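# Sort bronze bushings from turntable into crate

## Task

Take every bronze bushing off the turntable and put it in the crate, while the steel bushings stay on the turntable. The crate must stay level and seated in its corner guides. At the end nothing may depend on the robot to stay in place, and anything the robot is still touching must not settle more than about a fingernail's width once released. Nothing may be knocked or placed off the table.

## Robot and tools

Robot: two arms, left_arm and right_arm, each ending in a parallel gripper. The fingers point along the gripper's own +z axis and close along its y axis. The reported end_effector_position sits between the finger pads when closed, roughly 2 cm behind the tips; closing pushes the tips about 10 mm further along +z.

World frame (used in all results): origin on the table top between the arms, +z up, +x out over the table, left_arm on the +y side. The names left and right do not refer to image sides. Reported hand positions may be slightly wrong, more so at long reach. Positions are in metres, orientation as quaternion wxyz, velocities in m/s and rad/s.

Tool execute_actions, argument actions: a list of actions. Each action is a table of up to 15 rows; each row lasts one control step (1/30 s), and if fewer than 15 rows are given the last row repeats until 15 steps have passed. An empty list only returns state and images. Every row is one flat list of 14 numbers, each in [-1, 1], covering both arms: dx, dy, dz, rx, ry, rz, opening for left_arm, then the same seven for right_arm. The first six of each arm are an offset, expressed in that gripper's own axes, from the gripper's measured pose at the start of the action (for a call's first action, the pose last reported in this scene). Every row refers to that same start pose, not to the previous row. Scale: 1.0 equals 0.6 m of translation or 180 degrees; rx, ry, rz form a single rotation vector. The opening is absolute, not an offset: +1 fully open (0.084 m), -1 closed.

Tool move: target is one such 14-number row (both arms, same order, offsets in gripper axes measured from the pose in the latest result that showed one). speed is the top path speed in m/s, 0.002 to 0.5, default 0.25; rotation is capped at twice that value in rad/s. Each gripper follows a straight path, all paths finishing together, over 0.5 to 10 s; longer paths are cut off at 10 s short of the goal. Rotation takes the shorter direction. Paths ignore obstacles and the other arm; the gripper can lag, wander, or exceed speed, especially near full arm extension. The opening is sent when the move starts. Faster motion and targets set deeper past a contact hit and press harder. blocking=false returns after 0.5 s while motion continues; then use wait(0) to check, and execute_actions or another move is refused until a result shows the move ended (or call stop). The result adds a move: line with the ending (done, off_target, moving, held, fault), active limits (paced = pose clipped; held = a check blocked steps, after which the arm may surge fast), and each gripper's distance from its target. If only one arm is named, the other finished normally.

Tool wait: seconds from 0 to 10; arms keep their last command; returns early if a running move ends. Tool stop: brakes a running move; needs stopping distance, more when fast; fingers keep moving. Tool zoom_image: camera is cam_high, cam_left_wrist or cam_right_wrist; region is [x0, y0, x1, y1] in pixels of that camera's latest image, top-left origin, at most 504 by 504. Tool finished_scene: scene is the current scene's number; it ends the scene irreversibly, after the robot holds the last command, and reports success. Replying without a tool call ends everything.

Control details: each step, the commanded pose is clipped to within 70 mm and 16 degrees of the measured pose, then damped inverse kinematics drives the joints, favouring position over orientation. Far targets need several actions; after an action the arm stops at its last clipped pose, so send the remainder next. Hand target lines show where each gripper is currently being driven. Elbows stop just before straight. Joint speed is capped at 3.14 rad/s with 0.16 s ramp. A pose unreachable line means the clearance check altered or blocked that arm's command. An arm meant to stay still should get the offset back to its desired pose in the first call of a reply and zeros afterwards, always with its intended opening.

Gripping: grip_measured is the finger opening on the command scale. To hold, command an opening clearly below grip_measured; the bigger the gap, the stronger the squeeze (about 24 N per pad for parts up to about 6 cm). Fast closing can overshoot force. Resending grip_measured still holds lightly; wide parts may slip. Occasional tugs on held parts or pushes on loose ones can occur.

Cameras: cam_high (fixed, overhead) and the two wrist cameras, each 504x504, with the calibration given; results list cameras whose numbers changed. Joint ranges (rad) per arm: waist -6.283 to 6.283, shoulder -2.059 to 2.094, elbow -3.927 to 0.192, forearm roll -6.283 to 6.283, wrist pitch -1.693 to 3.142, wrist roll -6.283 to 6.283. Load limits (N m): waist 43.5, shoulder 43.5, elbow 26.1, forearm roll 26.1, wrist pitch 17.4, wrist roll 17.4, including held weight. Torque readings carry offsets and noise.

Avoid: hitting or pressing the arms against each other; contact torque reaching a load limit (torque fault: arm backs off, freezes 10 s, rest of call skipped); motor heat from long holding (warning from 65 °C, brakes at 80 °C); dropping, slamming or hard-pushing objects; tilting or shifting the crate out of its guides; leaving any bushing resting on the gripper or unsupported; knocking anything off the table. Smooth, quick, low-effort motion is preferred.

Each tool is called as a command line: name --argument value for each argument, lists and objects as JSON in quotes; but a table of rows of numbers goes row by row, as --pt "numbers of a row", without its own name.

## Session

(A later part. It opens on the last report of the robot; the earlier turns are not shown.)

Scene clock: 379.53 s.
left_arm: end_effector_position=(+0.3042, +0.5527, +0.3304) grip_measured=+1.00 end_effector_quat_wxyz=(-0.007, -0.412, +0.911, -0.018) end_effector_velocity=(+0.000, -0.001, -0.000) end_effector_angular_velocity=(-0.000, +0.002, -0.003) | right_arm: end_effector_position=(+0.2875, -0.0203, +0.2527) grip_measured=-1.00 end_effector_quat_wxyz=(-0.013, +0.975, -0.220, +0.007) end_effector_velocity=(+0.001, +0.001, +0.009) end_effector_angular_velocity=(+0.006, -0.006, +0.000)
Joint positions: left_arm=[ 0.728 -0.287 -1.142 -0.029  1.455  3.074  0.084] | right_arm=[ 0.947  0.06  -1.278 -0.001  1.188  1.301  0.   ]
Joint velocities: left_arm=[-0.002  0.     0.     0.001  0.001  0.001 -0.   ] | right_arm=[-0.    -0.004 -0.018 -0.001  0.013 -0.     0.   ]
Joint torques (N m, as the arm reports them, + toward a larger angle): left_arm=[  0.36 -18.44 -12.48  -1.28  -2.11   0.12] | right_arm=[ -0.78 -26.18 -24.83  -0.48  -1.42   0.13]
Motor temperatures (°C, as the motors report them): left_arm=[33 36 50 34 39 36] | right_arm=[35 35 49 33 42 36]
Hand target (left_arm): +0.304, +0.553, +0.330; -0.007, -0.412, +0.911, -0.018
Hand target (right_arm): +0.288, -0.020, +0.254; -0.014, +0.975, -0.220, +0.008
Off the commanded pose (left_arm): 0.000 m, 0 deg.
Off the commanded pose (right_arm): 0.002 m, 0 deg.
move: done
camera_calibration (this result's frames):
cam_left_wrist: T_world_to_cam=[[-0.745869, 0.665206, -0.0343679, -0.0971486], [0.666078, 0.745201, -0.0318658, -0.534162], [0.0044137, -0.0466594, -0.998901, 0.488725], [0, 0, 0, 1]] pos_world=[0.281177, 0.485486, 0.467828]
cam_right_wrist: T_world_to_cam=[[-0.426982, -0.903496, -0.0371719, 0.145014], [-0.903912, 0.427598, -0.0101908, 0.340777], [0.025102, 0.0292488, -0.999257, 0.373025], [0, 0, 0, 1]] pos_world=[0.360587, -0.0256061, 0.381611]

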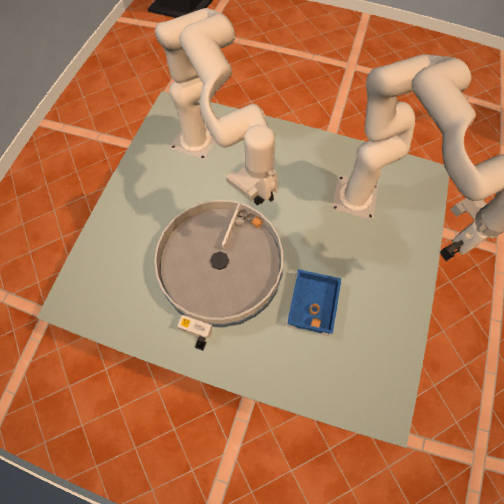

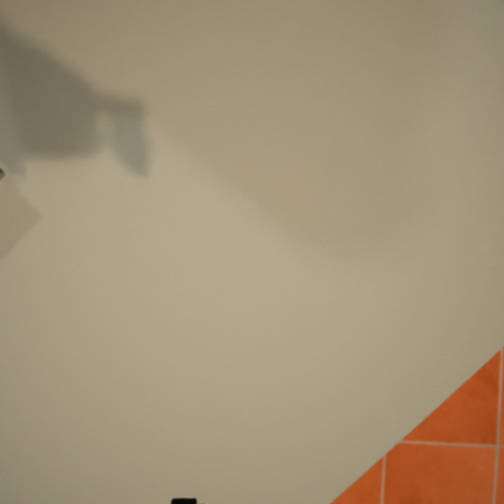

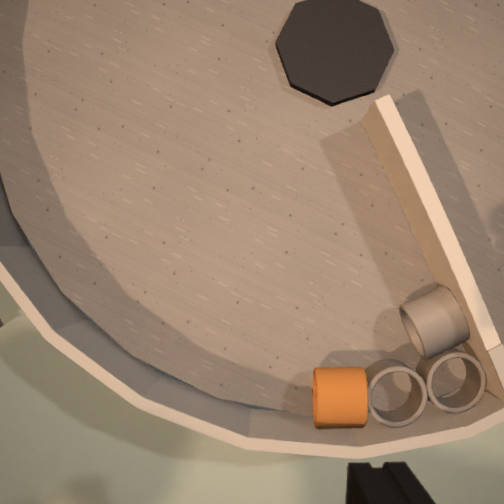

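move --target '[0,0,0,0,0,0,1,0,0.008,0.18,0,0,0,-0.1]'

move --target '[0,0,0,0,0,0,1,0,0,0.072,0,0,0,-0.1]' --speed 0.06

move --target '[0,0,0,0,0,0,1,0,0,0,0,0,0,-0.6]'

move --target '[0,0,0,0,0,0,1,0.04,-0.07,0,0,0,0,-0.6]' --speed 0.06

move --target '[0,0,0,0,0,0,1,0,0,-0.01,0,0,0,0.1]'

move --target '[0,0,0,0,0,0,1,0,0,0.03,0,0,0,0.1]' --speed 0.06

move --target '[0,0,0,0,0,0,1,0,0,0,0,0,0,-1]'

move --target '[0,0,0,0,0,0,1,0,0,-0.25,0,0,0,-1]'

Scene clock: 393.37 s.
left_arm: end_effector_position=(+0.3042, +0.5527, +0.3304) grip_measured=+1.00 end_effector_quat_wxyz=(-0.007, -0.412, +0.911, -0.018) end_effector_velocity=(-0.000, +0.001, +0.000) end_effector_angular_velocity=(+0.001, -0.000, +0.002) | right_arm: end_effector_position=(+0.2875, -0.0222, +0.1454) grip_measured=-0.11 end_effector_quat_wxyz=(-0.013, +0.975, -0.219, +0.008) end_effector_velocity=(-0.001, -0.002, -0.005) end_effector_angular_velocity=(-0.007, +0.005, +0.001)
Joint positions: left_arm=[ 0.728 -0.287 -1.142 -0.029  1.455  3.074  0.084] | right_arm=[ 0.944  0.157 -1.079 -0.001  0.892  1.299  0.039]
Joint velocities: left_arm=[ 0.002 -0.    -0.001  0.    -0.    -0.     0.   ] | right_arm=[ 0.     0.007  0.006 -0.001 -0.004 -0.    -0.   ]
Joint torques (N m, as the arm reports them, + toward a larger angle): left_arm=[  0.61 -18.37 -12.44  -0.92  -2.21   0.34] | right_arm=[ -0.73 -27.17 -23.41  -0.46  -1.31   0.33]
Motor temperatures (°C, as the motors report them): left_arm=[33 36 50 34 39 36] | right_arm=[35 35 50 33 42 36]
Hand target (left_arm): +0.304, +0.553, +0.330; -0.007, -0.412, +0.911, -0.018
Hand target (right_arm): +0.287, -0.022, +0.145; -0.013, +0.976, -0.220, +0.007
Off the commanded pose (left_arm): 0.000 m, 0 deg.
Off the commanded pose (right_arm): 0.001 m, 0 deg.
move: done
camera_calibration (this result's frames):
cam_left_wrist: T_world_to_cam=[[-0.745869, 0.665206, -0.034368, -0.0971486], [0.666078, 0.745201, -0.0318658, -0.534162], [0.00441371, -0.0466595, -0.998901, 0.488725], [0, 0, 0, 1]] pos_world=[0.281177, 0.485486, 0.467828]
cam_right_wrist: T_world_to_cam=[[-0.426781, -0.903538, -0.0384204, 0.139407], [-0.903985, 0.427437, -0.010455, 0.34061], [0.0258688, 0.0302695, -0.999207, 0.265663], [0, 0, 0, 1]] pos_world=[0.360531, -0.027671, 0.27437]

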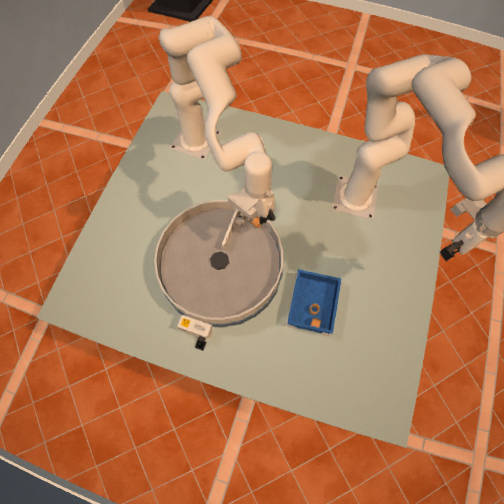

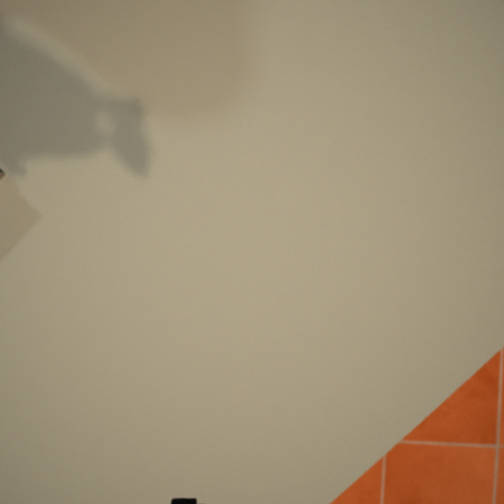

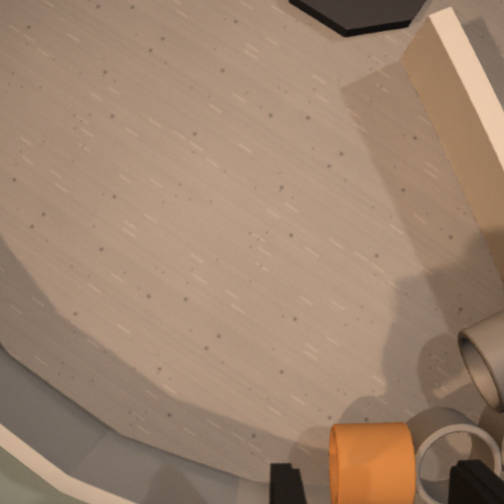

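Scene clock: 394.47 s.
left_arm: end_effector_position=(+0.3042, +0.5527, +0.3304) grip_measured=+1.00 end_effector_quat_wxyz=(-0.007, -0.412, +0.911, -0.018) end_effector_velocity=(+0.000, -0.001, +0.000) end_effector_angular_velocity=(-0.000, +0.000, -0.001) | right_arm: end_effector_position=(+0.2894, -0.0202, +0.1047) grip_measured=-0.11 end_effector_quat_wxyz=(-0.015, +0.975, -0.219, +0.009) end_effector_velocity=(+0.000, +0.000, -0.002) end_effector_angular_velocity=(+0.001, +0.000, -0.001)
Joint positions: left_arm=[ 0.728 -0.287 -1.142 -0.029  1.455  3.074  0.084] | right_arm=[ 0.944  0.227 -1.041 -0.001  0.778  1.299  0.039]
Joint velocities: left_arm=[-0.002  0.    -0.    -0.     0.    -0.001  0.   ] | right_arm=[ 0.     0.003  0.001  0.001 -0.005  0.     0.   ]
Joint torques (N m, as the arm reports them, + toward a larger angle): left_arm=[ -0.15 -19.69 -12.39  -1.17  -2.19   0.07] | right_arm=[ -0.35 -20.28 -15.99  -0.32  -1.05   0.21]
Motor temperatures (°C, as the motors report them): left_arm=[33 36 50 34 39 36] | right_arm=[35 35 50 33 42 36]
Hand target (left_arm): +0.304, +0.553, +0.330; -0.007, -0.412, +0.911, -0.018
Hand target (right_arm): +0.288, -0.021, +0.102; -0.013, +0.976, -0.219, +0.008
Off the commanded pose (left_arm): 0.000 m, 0 deg.
Off the commanded pose (right_arm): 0.003 m, 0 deg.
move: done
camera_calibration (this result's frames):
cam_left_wrist: T_world_to_cam=[[-0.745869, 0.665206, -0.034368, -0.0971486], [0.666078, 0.745201, -0.0318657, -0.534162], [0.00441377, -0.0466594, -0.998901, 0.488725], [0, 0, 0, 1]] pos_world=[0.281177, 0.485486, 0.467828]
cam_right_wrist: T_world_to_cam=[[-0.426637, -0.903372, -0.0435788, 0.140999], [-0.903945, 0.427482, -0.0119078, 0.34115], [0.0293864, 0.0343125, -0.998979, 0.223918], [0, 0, 0, 1]] pos_world=[0.361956, -0.026144, 0.233896]

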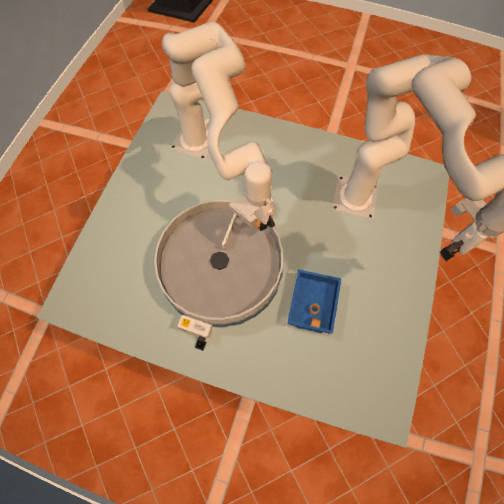

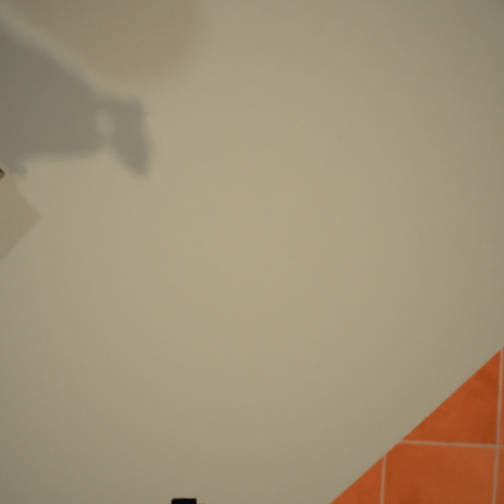

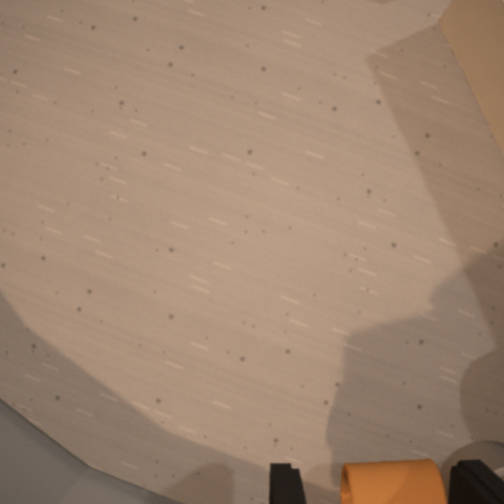

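Scene clock: 394.97 s.
left_arm: end_effector_position=(+0.3042, +0.5527, +0.3304) grip_measured=+1.00 end_effector_quat_wxyz=(-0.007, -0.412, +0.911, -0.018) end_effector_velocity=(-0.000, +0.000, +0.000) end_effector_angular_velocity=(+0.001, -0.000, -0.000) | right_arm: end_effector_position=(+0.2899, -0.0197, +0.1057) grip_measured=-0.61 end_effector_quat_wxyz=(-0.017, +0.975, -0.220, +0.009) end_effector_velocity=(-0.001, -0.001, -0.001) end_effector_angular_velocity=(-0.002, +0.002, -0.002)
Joint positions: left_arm=[ 0.728 -0.287 -1.142 -0.029  1.455  3.074  0.084] | right_arm=[ 0.944  0.226 -1.042 -0.001  0.778  1.299  0.017]
Joint velocities: left_arm=[ 0.    -0.    -0.001  0.001 -0.     0.    -0.   ] | right_arm=[ 0.     0.001  0.001  0.     0.     0.001 -0.   ]
Joint torques (N m, as the arm reports them, + toward a larger angle): left_arm=[  0.44 -19.37 -12.23  -1.36  -2.     0.01] | right_arm=[ -0.28 -16.15 -12.64  -0.39  -0.43   0.2 ]
Motor temperatures (°C, as the motors report them): left_arm=[33 36 50 34 39 36] | right_arm=[35 35 50 33 42 36]
Hand target (left_arm): +0.304, +0.553, +0.330; -0.007, -0.412, +0.911, -0.018
Hand target (right_arm): +0.289, -0.020, +0.105; -0.015, +0.975, -0.219, +0.009
Off the commanded pose (left_arm): 0.000 m, 0 deg.
Off the commanded pose (right_arm): 0.001 m, 0 deg.
move: done
camera_calibration (this result's frames):
cam_left_wrist: T_world_to_cam=[[-0.745869, 0.665206, -0.034368, -0.0971487], [0.666079, 0.745201, -0.0318657, -0.534162], [0.00441375, -0.0466594, -0.998901, 0.488725], [0, 0, 0, 1]] pos_world=[0.281177, 0.485486, 0.467828]
cam_right_wrist: T_world_to_cam=[[-0.426621, -0.903262, -0.0459622, 0.14197], [-0.903899, 0.427562, -0.0125658, 0.341435], [0.0310018, 0.0361844, -0.998864, 0.224422], [0, 0, 0, 1]] pos_world=[0.362233, -0.0258692, 0.234983]

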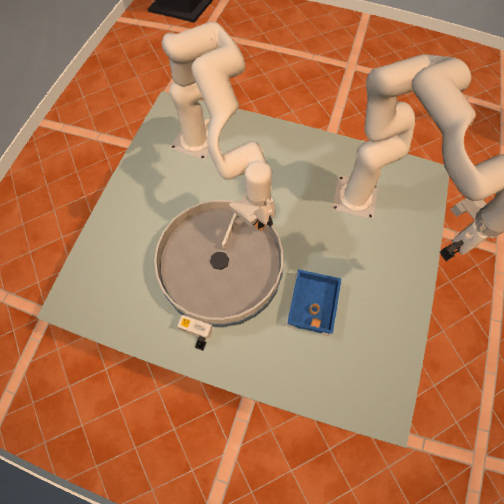

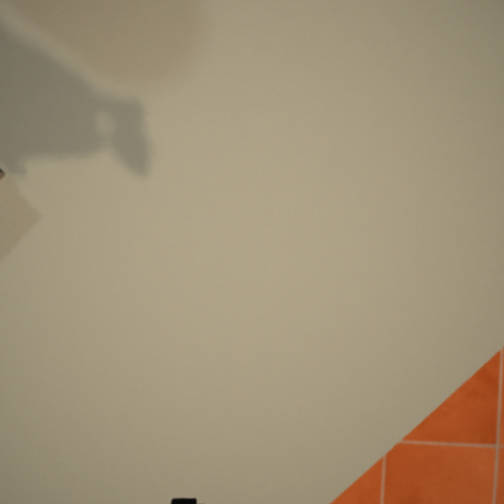

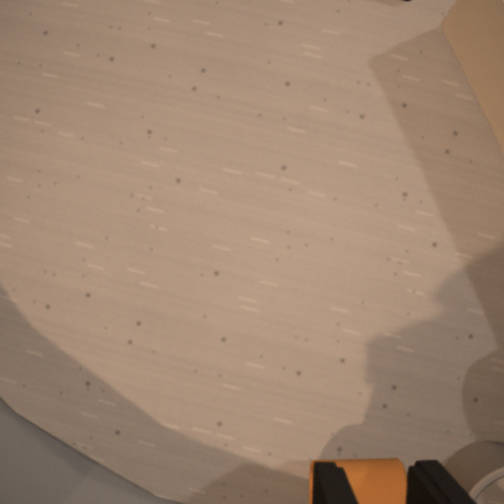

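Scene clock: 396.23 s.
left_arm: end_effector_position=(+0.3042, +0.5527, +0.3304) grip_measured=+1.00 end_effector_quat_wxyz=(-0.007, -0.412, +0.911, -0.018) end_effector_velocity=(+0.001, -0.000, +0.000) end_effector_angular_velocity=(-0.000, -0.001, -0.001) | right_arm: end_effector_position=(+0.3289, +0.0080, +0.1066) grip_measured=-0.62 end_effector_quat_wxyz=(-0.016, +0.975, -0.219, +0.009) end_effector_velocity=(+0.004, +0.001, +0.006) end_effector_angular_velocity=(+0.008, -0.009, -0.002)
Joint positions: left_arm=[ 0.728 -0.287 -1.142 -0.029  1.455  3.074  0.084] | right_arm=[ 0.923  0.367 -1.248 -0.     0.844  1.277  0.017]
Joint velocities: left_arm=[-0.001 -0.     0.    -0.    -0.    -0.    -0.   ] | right_arm=[-0.004 -0.004 -0.008 -0.001  0.001 -0.001 -0.   ]
Joint torques (N m, as the arm reports them, + toward a larger angle): left_arm=[  0.3  -18.54 -12.19  -1.03  -1.99   0.13] | right_arm=[ -0.6  -31.28 -23.03  -0.26  -1.43   0.23]
Motor temperatures (°C, as the motors report them): left_arm=[33 36 50 34 39 36] | right_arm=[35 35 50 33 42 36]
Hand target (left_arm): +0.304, +0.553, +0.330; -0.007, -0.412, +0.911, -0.018
Hand target (right_arm): +0.330, +0.008, +0.107; -0.017, +0.975, -0.220, +0.010
Off the commanded pose (left_arm): 0.000 m, 0 deg.
Off the commanded pose (right_arm): 0.001 m, 0 deg.
move: done
camera_calibration (this result's frames):
cam_left_wrist: T_world_to_cam=[[-0.745869, 0.665206, -0.0343681, -0.0971486], [0.666078, 0.745201, -0.0318656, -0.534162], [0.00441396, -0.0466594, -0.998901, 0.488725], [0, 0, 0, 1]] pos_world=[0.281177, 0.485486, 0.467828]
cam_right_wrist: T_world_to_cam=[[-0.426299, -0.903493, -0.0443861, 0.183347], [-0.904093, 0.427169, -0.0119578, 0.364869], [0.0297641, 0.0350315, -0.998943, 0.223626], [0, 0, 0, 1]] pos_world=[0.40138, 0.00195776, 0.235891]

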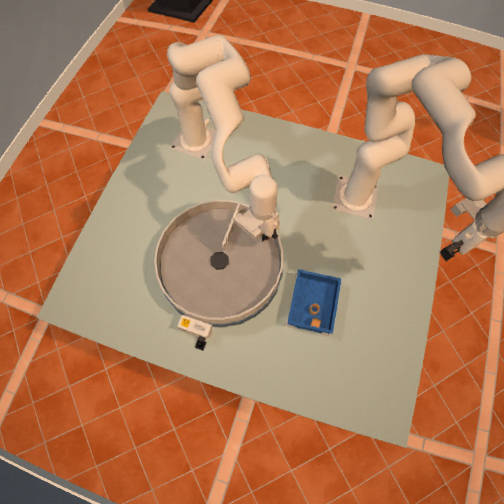

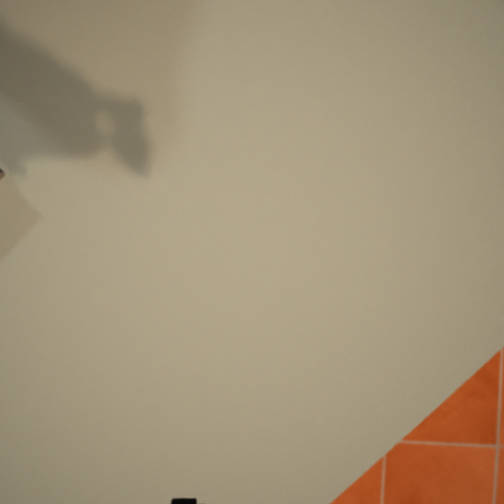

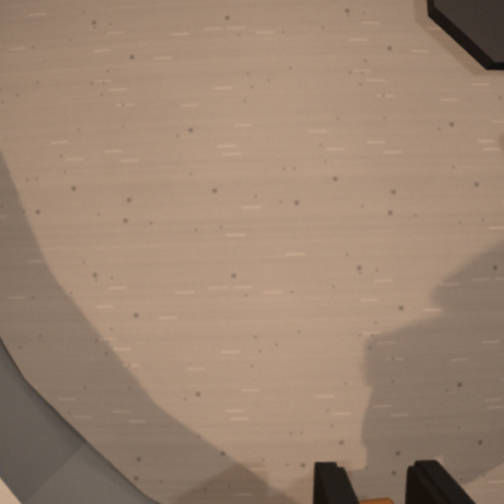

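Scene clock: 396.93 s.
left_arm: end_effector_position=(+0.3042, +0.5527, +0.3304) grip_measured=+1.00 end_effector_quat_wxyz=(-0.007, -0.412, +0.911, -0.018) end_effector_velocity=(-0.000, +0.001, +0.000) end_effector_angular_velocity=(-0.000, -0.000, +0.002) | right_arm: end_effector_position=(+0.3287, +0.0078, +0.1125) grip_measured=+0.09 end_effector_quat_wxyz=(-0.016, +0.975, -0.219, +0.009) end_effector_velocity=(-0.001, -0.000, -0.000) end_effector_angular_velocity=(-0.001, +0.005, -0.002)
Joint positions: left_arm=[ 0.728 -0.287 -1.142 -0.029  1.455  3.074  0.084] | right_arm=[ 0.923  0.357 -1.252 -0.     0.859  1.277  0.048]
Joint velocities: left_arm=[ 0.002  0.     0.    -0.    -0.    -0.     0.   ] | right_arm=[-0.     0.    -0.001  0.004  0.005 -0.     0.   ]
Joint torques (N m, as the arm reports them, + toward a larger angle): left_arm=[ -0.33 -18.6  -12.23  -1.34  -2.4    0.14] | right_arm=[ -0.68 -31.46 -23.11  -0.4   -1.47   0.21]
Motor temperatures (°C, as the motors report them): left_arm=[33 36 50 34 39 36] | right_arm=[35 35 50 33 42 36]
Hand target (left_arm): +0.304, +0.553, +0.330; -0.007, -0.412, +0.911, -0.018
Hand target (right_arm): +0.329, +0.008, +0.113; -0.016, +0.975, -0.219, +0.009
Off the commanded pose (left_arm): 0.000 m, 0 deg.
Off the commanded pose (right_arm): 0.000 m, 0 deg.
move: done
camera_calibration (this result's frames):
cam_left_wrist: T_world_to_cam=[[-0.745869, 0.665206, -0.0343681, -0.0971487], [0.666079, 0.745201, -0.0318656, -0.534162], [0.00441398, -0.0466594, -0.998901, 0.488725], [0, 0, 0, 1]] pos_world=[0.281177, 0.485486, 0.467828]
cam_right_wrist: T_world_to_cam=[[-0.426304, -0.903494, -0.0443127, 0.18338], [-0.904092, 0.427171, -0.0119404, 0.364872], [0.0297172, 0.0349725, -0.998946, 0.229516], [0, 0, 0, 1]] pos_world=[0.401233, 0.00179353, 0.241757]

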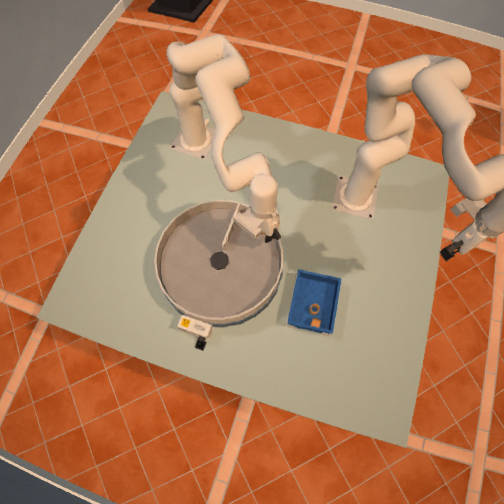

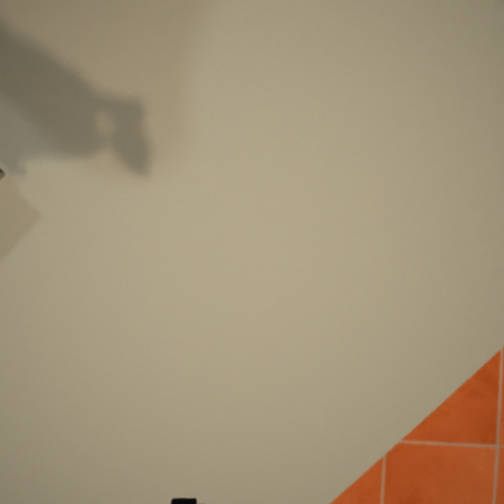

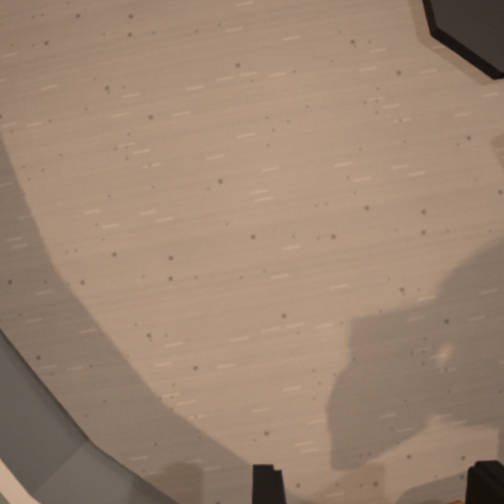

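Scene clock: 397.70 s.
left_arm: end_effector_position=(+0.3042, +0.5527, +0.3304) grip_measured=+1.00 end_effector_quat_wxyz=(-0.007, -0.412, +0.911, -0.018) end_effector_velocity=(+0.000, -0.000, -0.000) end_effector_angular_velocity=(+0.000, -0.000, +0.000) | right_arm: end_effector_position=(+0.3292, +0.0083, +0.0948) grip_measured=+0.09 end_effector_quat_wxyz=(-0.016, +0.975, -0.219, +0.009) end_effector_velocity=(+0.002, +0.002, +0.001) end_effector_angular_velocity=(+0.005, -0.006, +0.001)
Joint positions: left_arm=[ 0.728 -0.287 -1.142 -0.029  1.455  3.074  0.084] | right_arm=[ 0.923  0.387 -1.24  -0.     0.816  1.277  0.048]
Joint velocities: left_arm=[-0.     0.     0.001  0.    -0.001 -0.    -0.   ] | right_arm=[ 0.     0.001 -0.002 -0.001 -0.007  0.    -0.   ]
Joint torques (N m, as the arm reports them, + toward a larger angle): left_arm=[  0.11 -18.36 -12.47  -0.99  -2.13   0.09] | right_arm=[ -0.91 -31.79 -22.56  -0.24  -1.53   0.18]
Motor temperatures (°C, as the motors report them): left_arm=[33 36 50 34 39 36] | right_arm=[35 35 50 33 42 36]
Hand target (left_arm): +0.304, +0.553, +0.330; -0.007, -0.412, +0.911, -0.018
Hand target (right_arm): +0.329, +0.008, +0.095; -0.016, +0.975, -0.219, +0.009
Off the commanded pose (left_arm): 0.000 m, 0 deg.
Off the commanded pose (right_arm): 0.000 m, 0 deg.
move: done
camera_calibration (this result's frames):
cam_left_wrist: T_world_to_cam=[[-0.745868, 0.665206, -0.0343682, -0.0971487], [0.666079, 0.7452, -0.0318655, -0.534162], [0.00441405, -0.0466594, -0.998901, 0.488725], [0, 0, 0, 1]] pos_world=[0.281177, 0.485486, 0.467828]
cam_right_wrist: T_world_to_cam=[[-0.426276, -0.903496, -0.0445285, 0.183263], [-0.9041, 0.427152, -0.0119887, 0.364853], [0.0298521, 0.0351477, -0.998936, 0.211756], [0, 0, 0, 1]] pos_world=[0.401663, 0.0022875, 0.224065]

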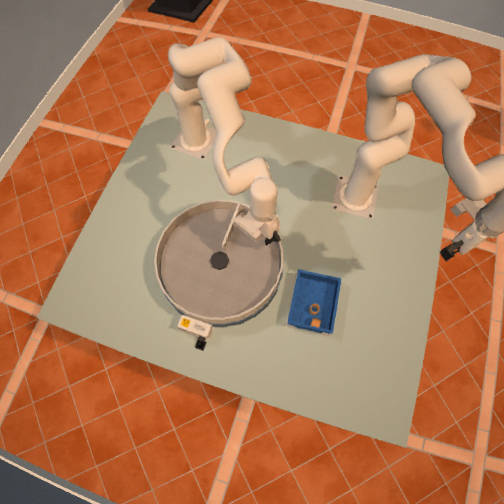

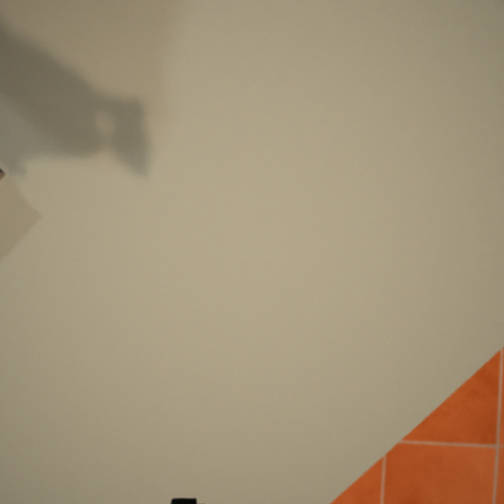

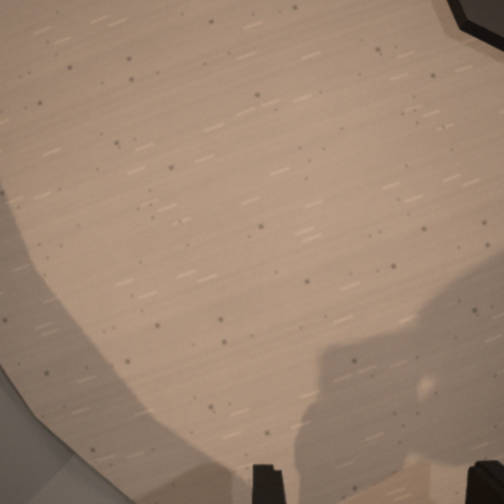

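Scene clock: 398.20 s.
left_arm: end_effector_position=(+0.3042, +0.5527, +0.3304) grip_measured=+1.00 end_effector_quat_wxyz=(-0.007, -0.412, +0.911, -0.018) end_effector_velocity=(-0.000, -0.000, +0.000) end_effector_angular_velocity=(-0.001, -0.000, +0.001) | right_arm: end_effector_position=(+0.3292, +0.0083, +0.0948) grip_measured=-1.00 end_effector_quat_wxyz=(-0.016, +0.975, -0.219, +0.009) end_effector_velocity=(-0.000, +0.000, +0.001) end_effector_angular_velocity=(+0.001, +0.000, +0.000)
Joint positions: left_arm=[ 0.728 -0.287 -1.142 -0.029  1.455  3.074  0.084] | right_arm=[ 0.923  0.387 -1.24  -0.     0.816  1.277  0.   ]
Joint velocities: left_arm=[ 0.    -0.    -0.001 -0.001  0.001 -0.001 -0.   ] | right_arm=[ 0.    -0.001 -0.     0.001  0.001 -0.001  0.   ]
Joint torques (N m, as the arm reports them, + toward a larger angle): left_arm=[  0.45 -19.21 -12.37  -1.36  -2.08   0.19] | right_arm=[ -0.69 -31.81 -22.69  -0.43  -1.45   0.21]
Motor temperatures (°C, as the motors report them): left_arm=[33 36 50 34 39 36] | right_arm=[35 35 50 33 42 36]
Hand target (left_arm): +0.304, +0.553, +0.330; -0.007, -0.412, +0.911, -0.018
Hand target (right_arm): +0.329, +0.008, +0.095; -0.016, +0.975, -0.219, +0.009
Off the commanded pose (left_arm): 0.000 m, 0 deg.
Off the commanded pose (right_arm): 0.000 m, 0 deg.
move: done
camera_calibration (this result's frames):
cam_left_wrist: T_world_to_cam=[[-0.745868, 0.665206, -0.0343681, -0.0971488], [0.666079, 0.7452, -0.0318657, -0.534162], [0.00441388, -0.0466595, -0.998901, 0.488725], [0, 0, 0, 1]] pos_world=[0.281177, 0.485486, 0.467828]
cam_right_wrist: T_world_to_cam=[[-0.426276, -0.903496, -0.0445489, 0.18327], [-0.9041, 0.427152, -0.0119949, 0.364855], [0.0298665, 0.0351636, -0.998935, 0.211762], [0, 0, 0, 1]] pos_world=[0.401664, 0.00228888, 0.224077]

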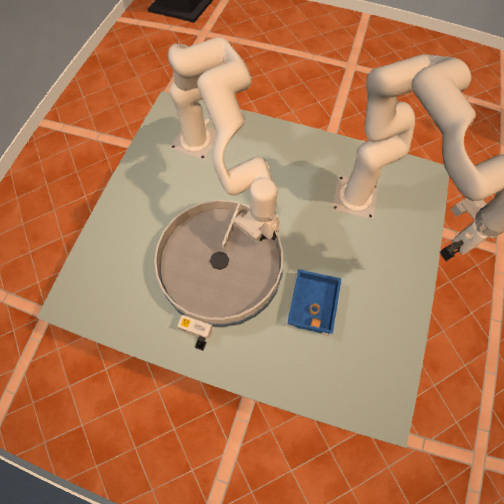

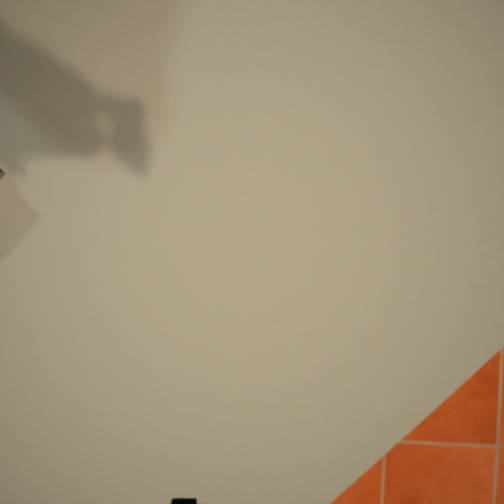

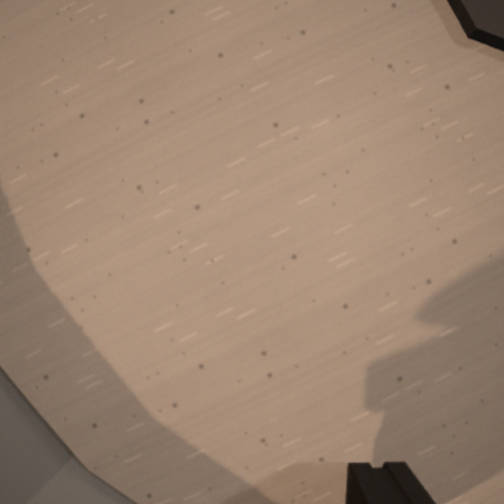

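Scene clock: 399.27 s.
left_arm: end_effector_position=(+0.3042, +0.5527, +0.3304) grip_measured=+1.00 end_effector_quat_wxyz=(-0.007, -0.412, +0.911, -0.018) end_effector_velocity=(+0.001, +0.000, +0.001) end_effector_angular_velocity=(+0.002, -0.002, -0.002) | right_arm: end_effector_position=(+0.3255, +0.0041, +0.2431) grip_measured=-1.00 end_effector_quat_wxyz=(-0.015, +0.975, -0.219, +0.009) end_effector_velocity=(+0.001, +0.002, +0.009) end_effector_angular_velocity=(+0.009, -0.005, +0.001)
Joint positions: left_arm=[ 0.728 -0.287 -1.142 -0.029  1.455  3.074  0.084] | right_arm=[ 0.923  0.212 -1.441 -0.     1.194  1.277  0.   ]
Joint velocities: left_arm=[-0.001  0.    -0.002 -0.    -0.     0.    -0.   ] | right_arm=[ 0.    -0.004 -0.019  0.002  0.013 -0.001  0.   ]
Joint torques (N m, as the arm reports them, + toward a larger angle): left_arm=[  0.79 -18.78 -12.47  -1.39  -2.14   0.17] | right_arm=[ -0.59 -29.41 -24.97  -0.39  -1.61   0.27]
Motor temperatures (°C, as the motors report them): left_arm=[33 36 50 34 39 36] | right_arm=[35 35 50 33 42 36]
Hand target (left_arm): +0.304, +0.553, +0.330; -0.007, -0.412, +0.911, -0.018
Hand target (right_arm): +0.326, +0.004, +0.245; -0.016, +0.975, -0.219, +0.009
Off the commanded pose (left_arm): 0.000 m, 0 deg.
Off the commanded pose (right_arm): 0.002 m, 0 deg.
move: done
camera_calibration (this result's frames):
cam_left_wrist: T_world_to_cam=[[-0.745868, 0.665206, -0.0343681, -0.0971489], [0.666079, 0.7452, -0.0318658, -0.534162], [0.00441382, -0.0466595, -0.998901, 0.488725], [0, 0, 0, 1]] pos_world=[0.281177, 0.485486, 0.467828]
cam_right_wrist: T_world_to_cam=[[-0.426548, -0.903477, -0.0422686, 0.18403], [-0.90402, 0.427338, -0.011417, 0.36495], [0.028378, 0.0333418, -0.999041, 0.360664], [0, 0, 0, 1]] pos_world=[0.398185, -0.00171574, 0.372264]

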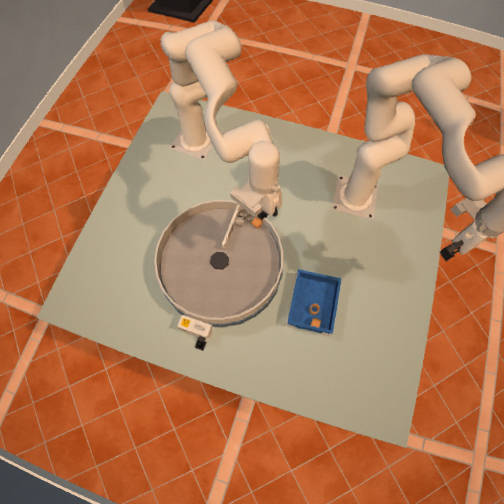

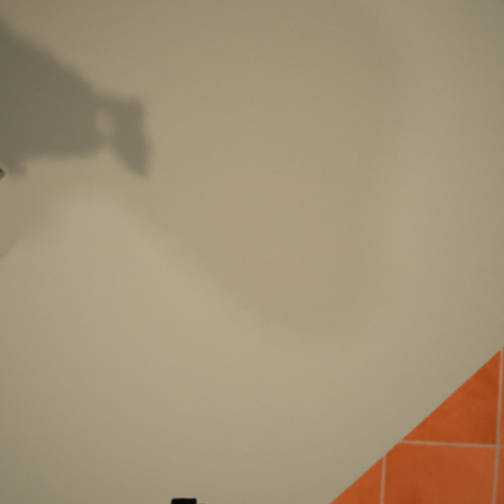

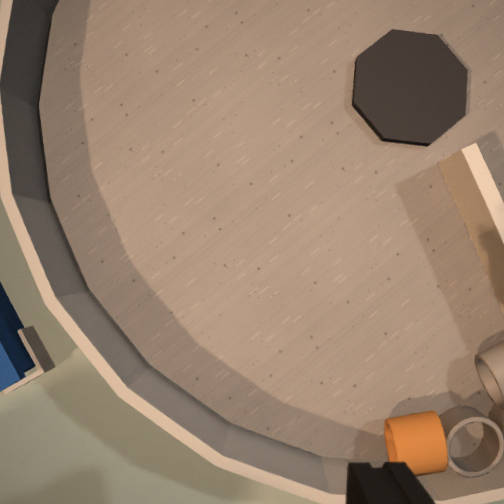

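execute_actions --actions '[]'

Scene clock: 414.77 s.
left_arm: end_effector_position=(+0.3042, +0.5527, +0.3304) grip_measured=+1.00 end_effector_quat_wxyz=(-0.007, -0.412, +0.911, -0.018) end_effector_velocity=(-0.000, +0.001, +0.000) end_effector_angular_velocity=(+0.001, -0.001, +0.002) | right_arm: end_effector_position=(+0.3258, +0.0044, +0.2446) grip_measured=-1.00 end_effector_quat_wxyz=(-0.016, +0.975, -0.219, +0.009) end_effector_velocity=(-0.000, +0.000, +0.000) end_effector_angular_velocity=(+0.001, +0.001, -0.000)
Joint positions: left_arm=[ 0.728 -0.287 -1.142 -0.029  1.455  3.074  0.084] | right_arm=[ 0.923  0.211 -1.443 -0.     1.195  1.277  0.   ]
Joint velocities: left_arm=[ 0.001  0.    -0.    -0.    -0.001 -0.001  0.   ] | right_arm=[-0.    -0.001 -0.     0.001  0.001 -0.     0.   ]
Joint torques (N m, as the arm reports them, + toward a larger angle): left_arm=[  0.68 -18.31 -11.98  -1.    -1.88   0.45] | right_arm=[ -0.63 -29.61 -24.58  -0.28  -1.51   0.23]
Motor temperatures (°C, as the motors report them): left_arm=[33 36 50 34 39 36] | right_arm=[35 36 50 33 42 36]
Hand target (left_arm): +0.304, +0.553, +0.330; -0.007, -0.412, +0.911, -0.018
Hand target (right_arm): +0.326, +0.004, +0.245; -0.016, +0.975, -0.219, +0.009
Off the commanded pose (left_arm): 0.000 m, 0 deg.
Off the commanded pose (right_arm): 0.000 m, 0 deg.
camera_calibration (this result's frames):
cam_left_wrist: T_world_to_cam=[[-0.745868, 0.665206, -0.0343682, -0.0971487], [0.666079, 0.7452, -0.0318656, -0.534162], [0.00441402, -0.0466595, -0.998901, 0.488725], [0, 0, 0, 1]] pos_world=[0.281177, 0.485486, 0.467828]
cam_right_wrist: T_world_to_cam=[[-0.426466, -0.903407, -0.0445262, 0.185023], [-0.904007, 0.427347, -0.0121197, 0.365257], [0.0299772, 0.0350834, -0.998935, 0.361574], [0, 0, 0, 1]] pos_world=[0.398262, -0.00162549, 0.373854]

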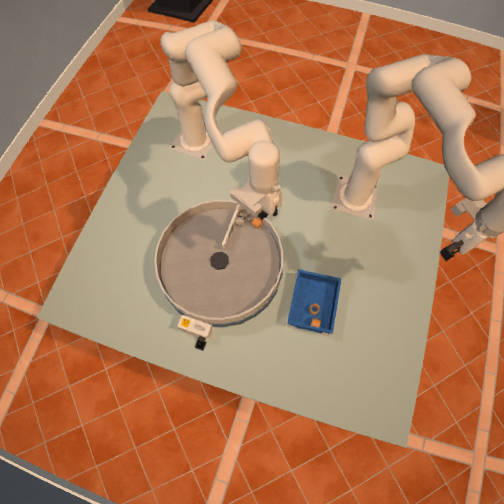

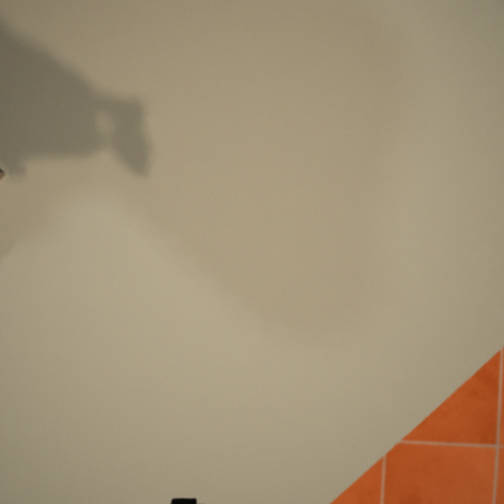

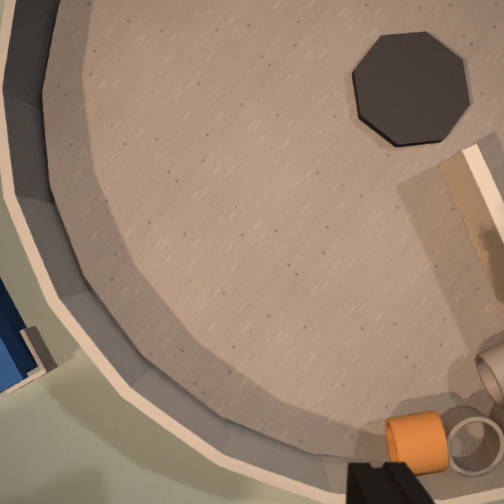

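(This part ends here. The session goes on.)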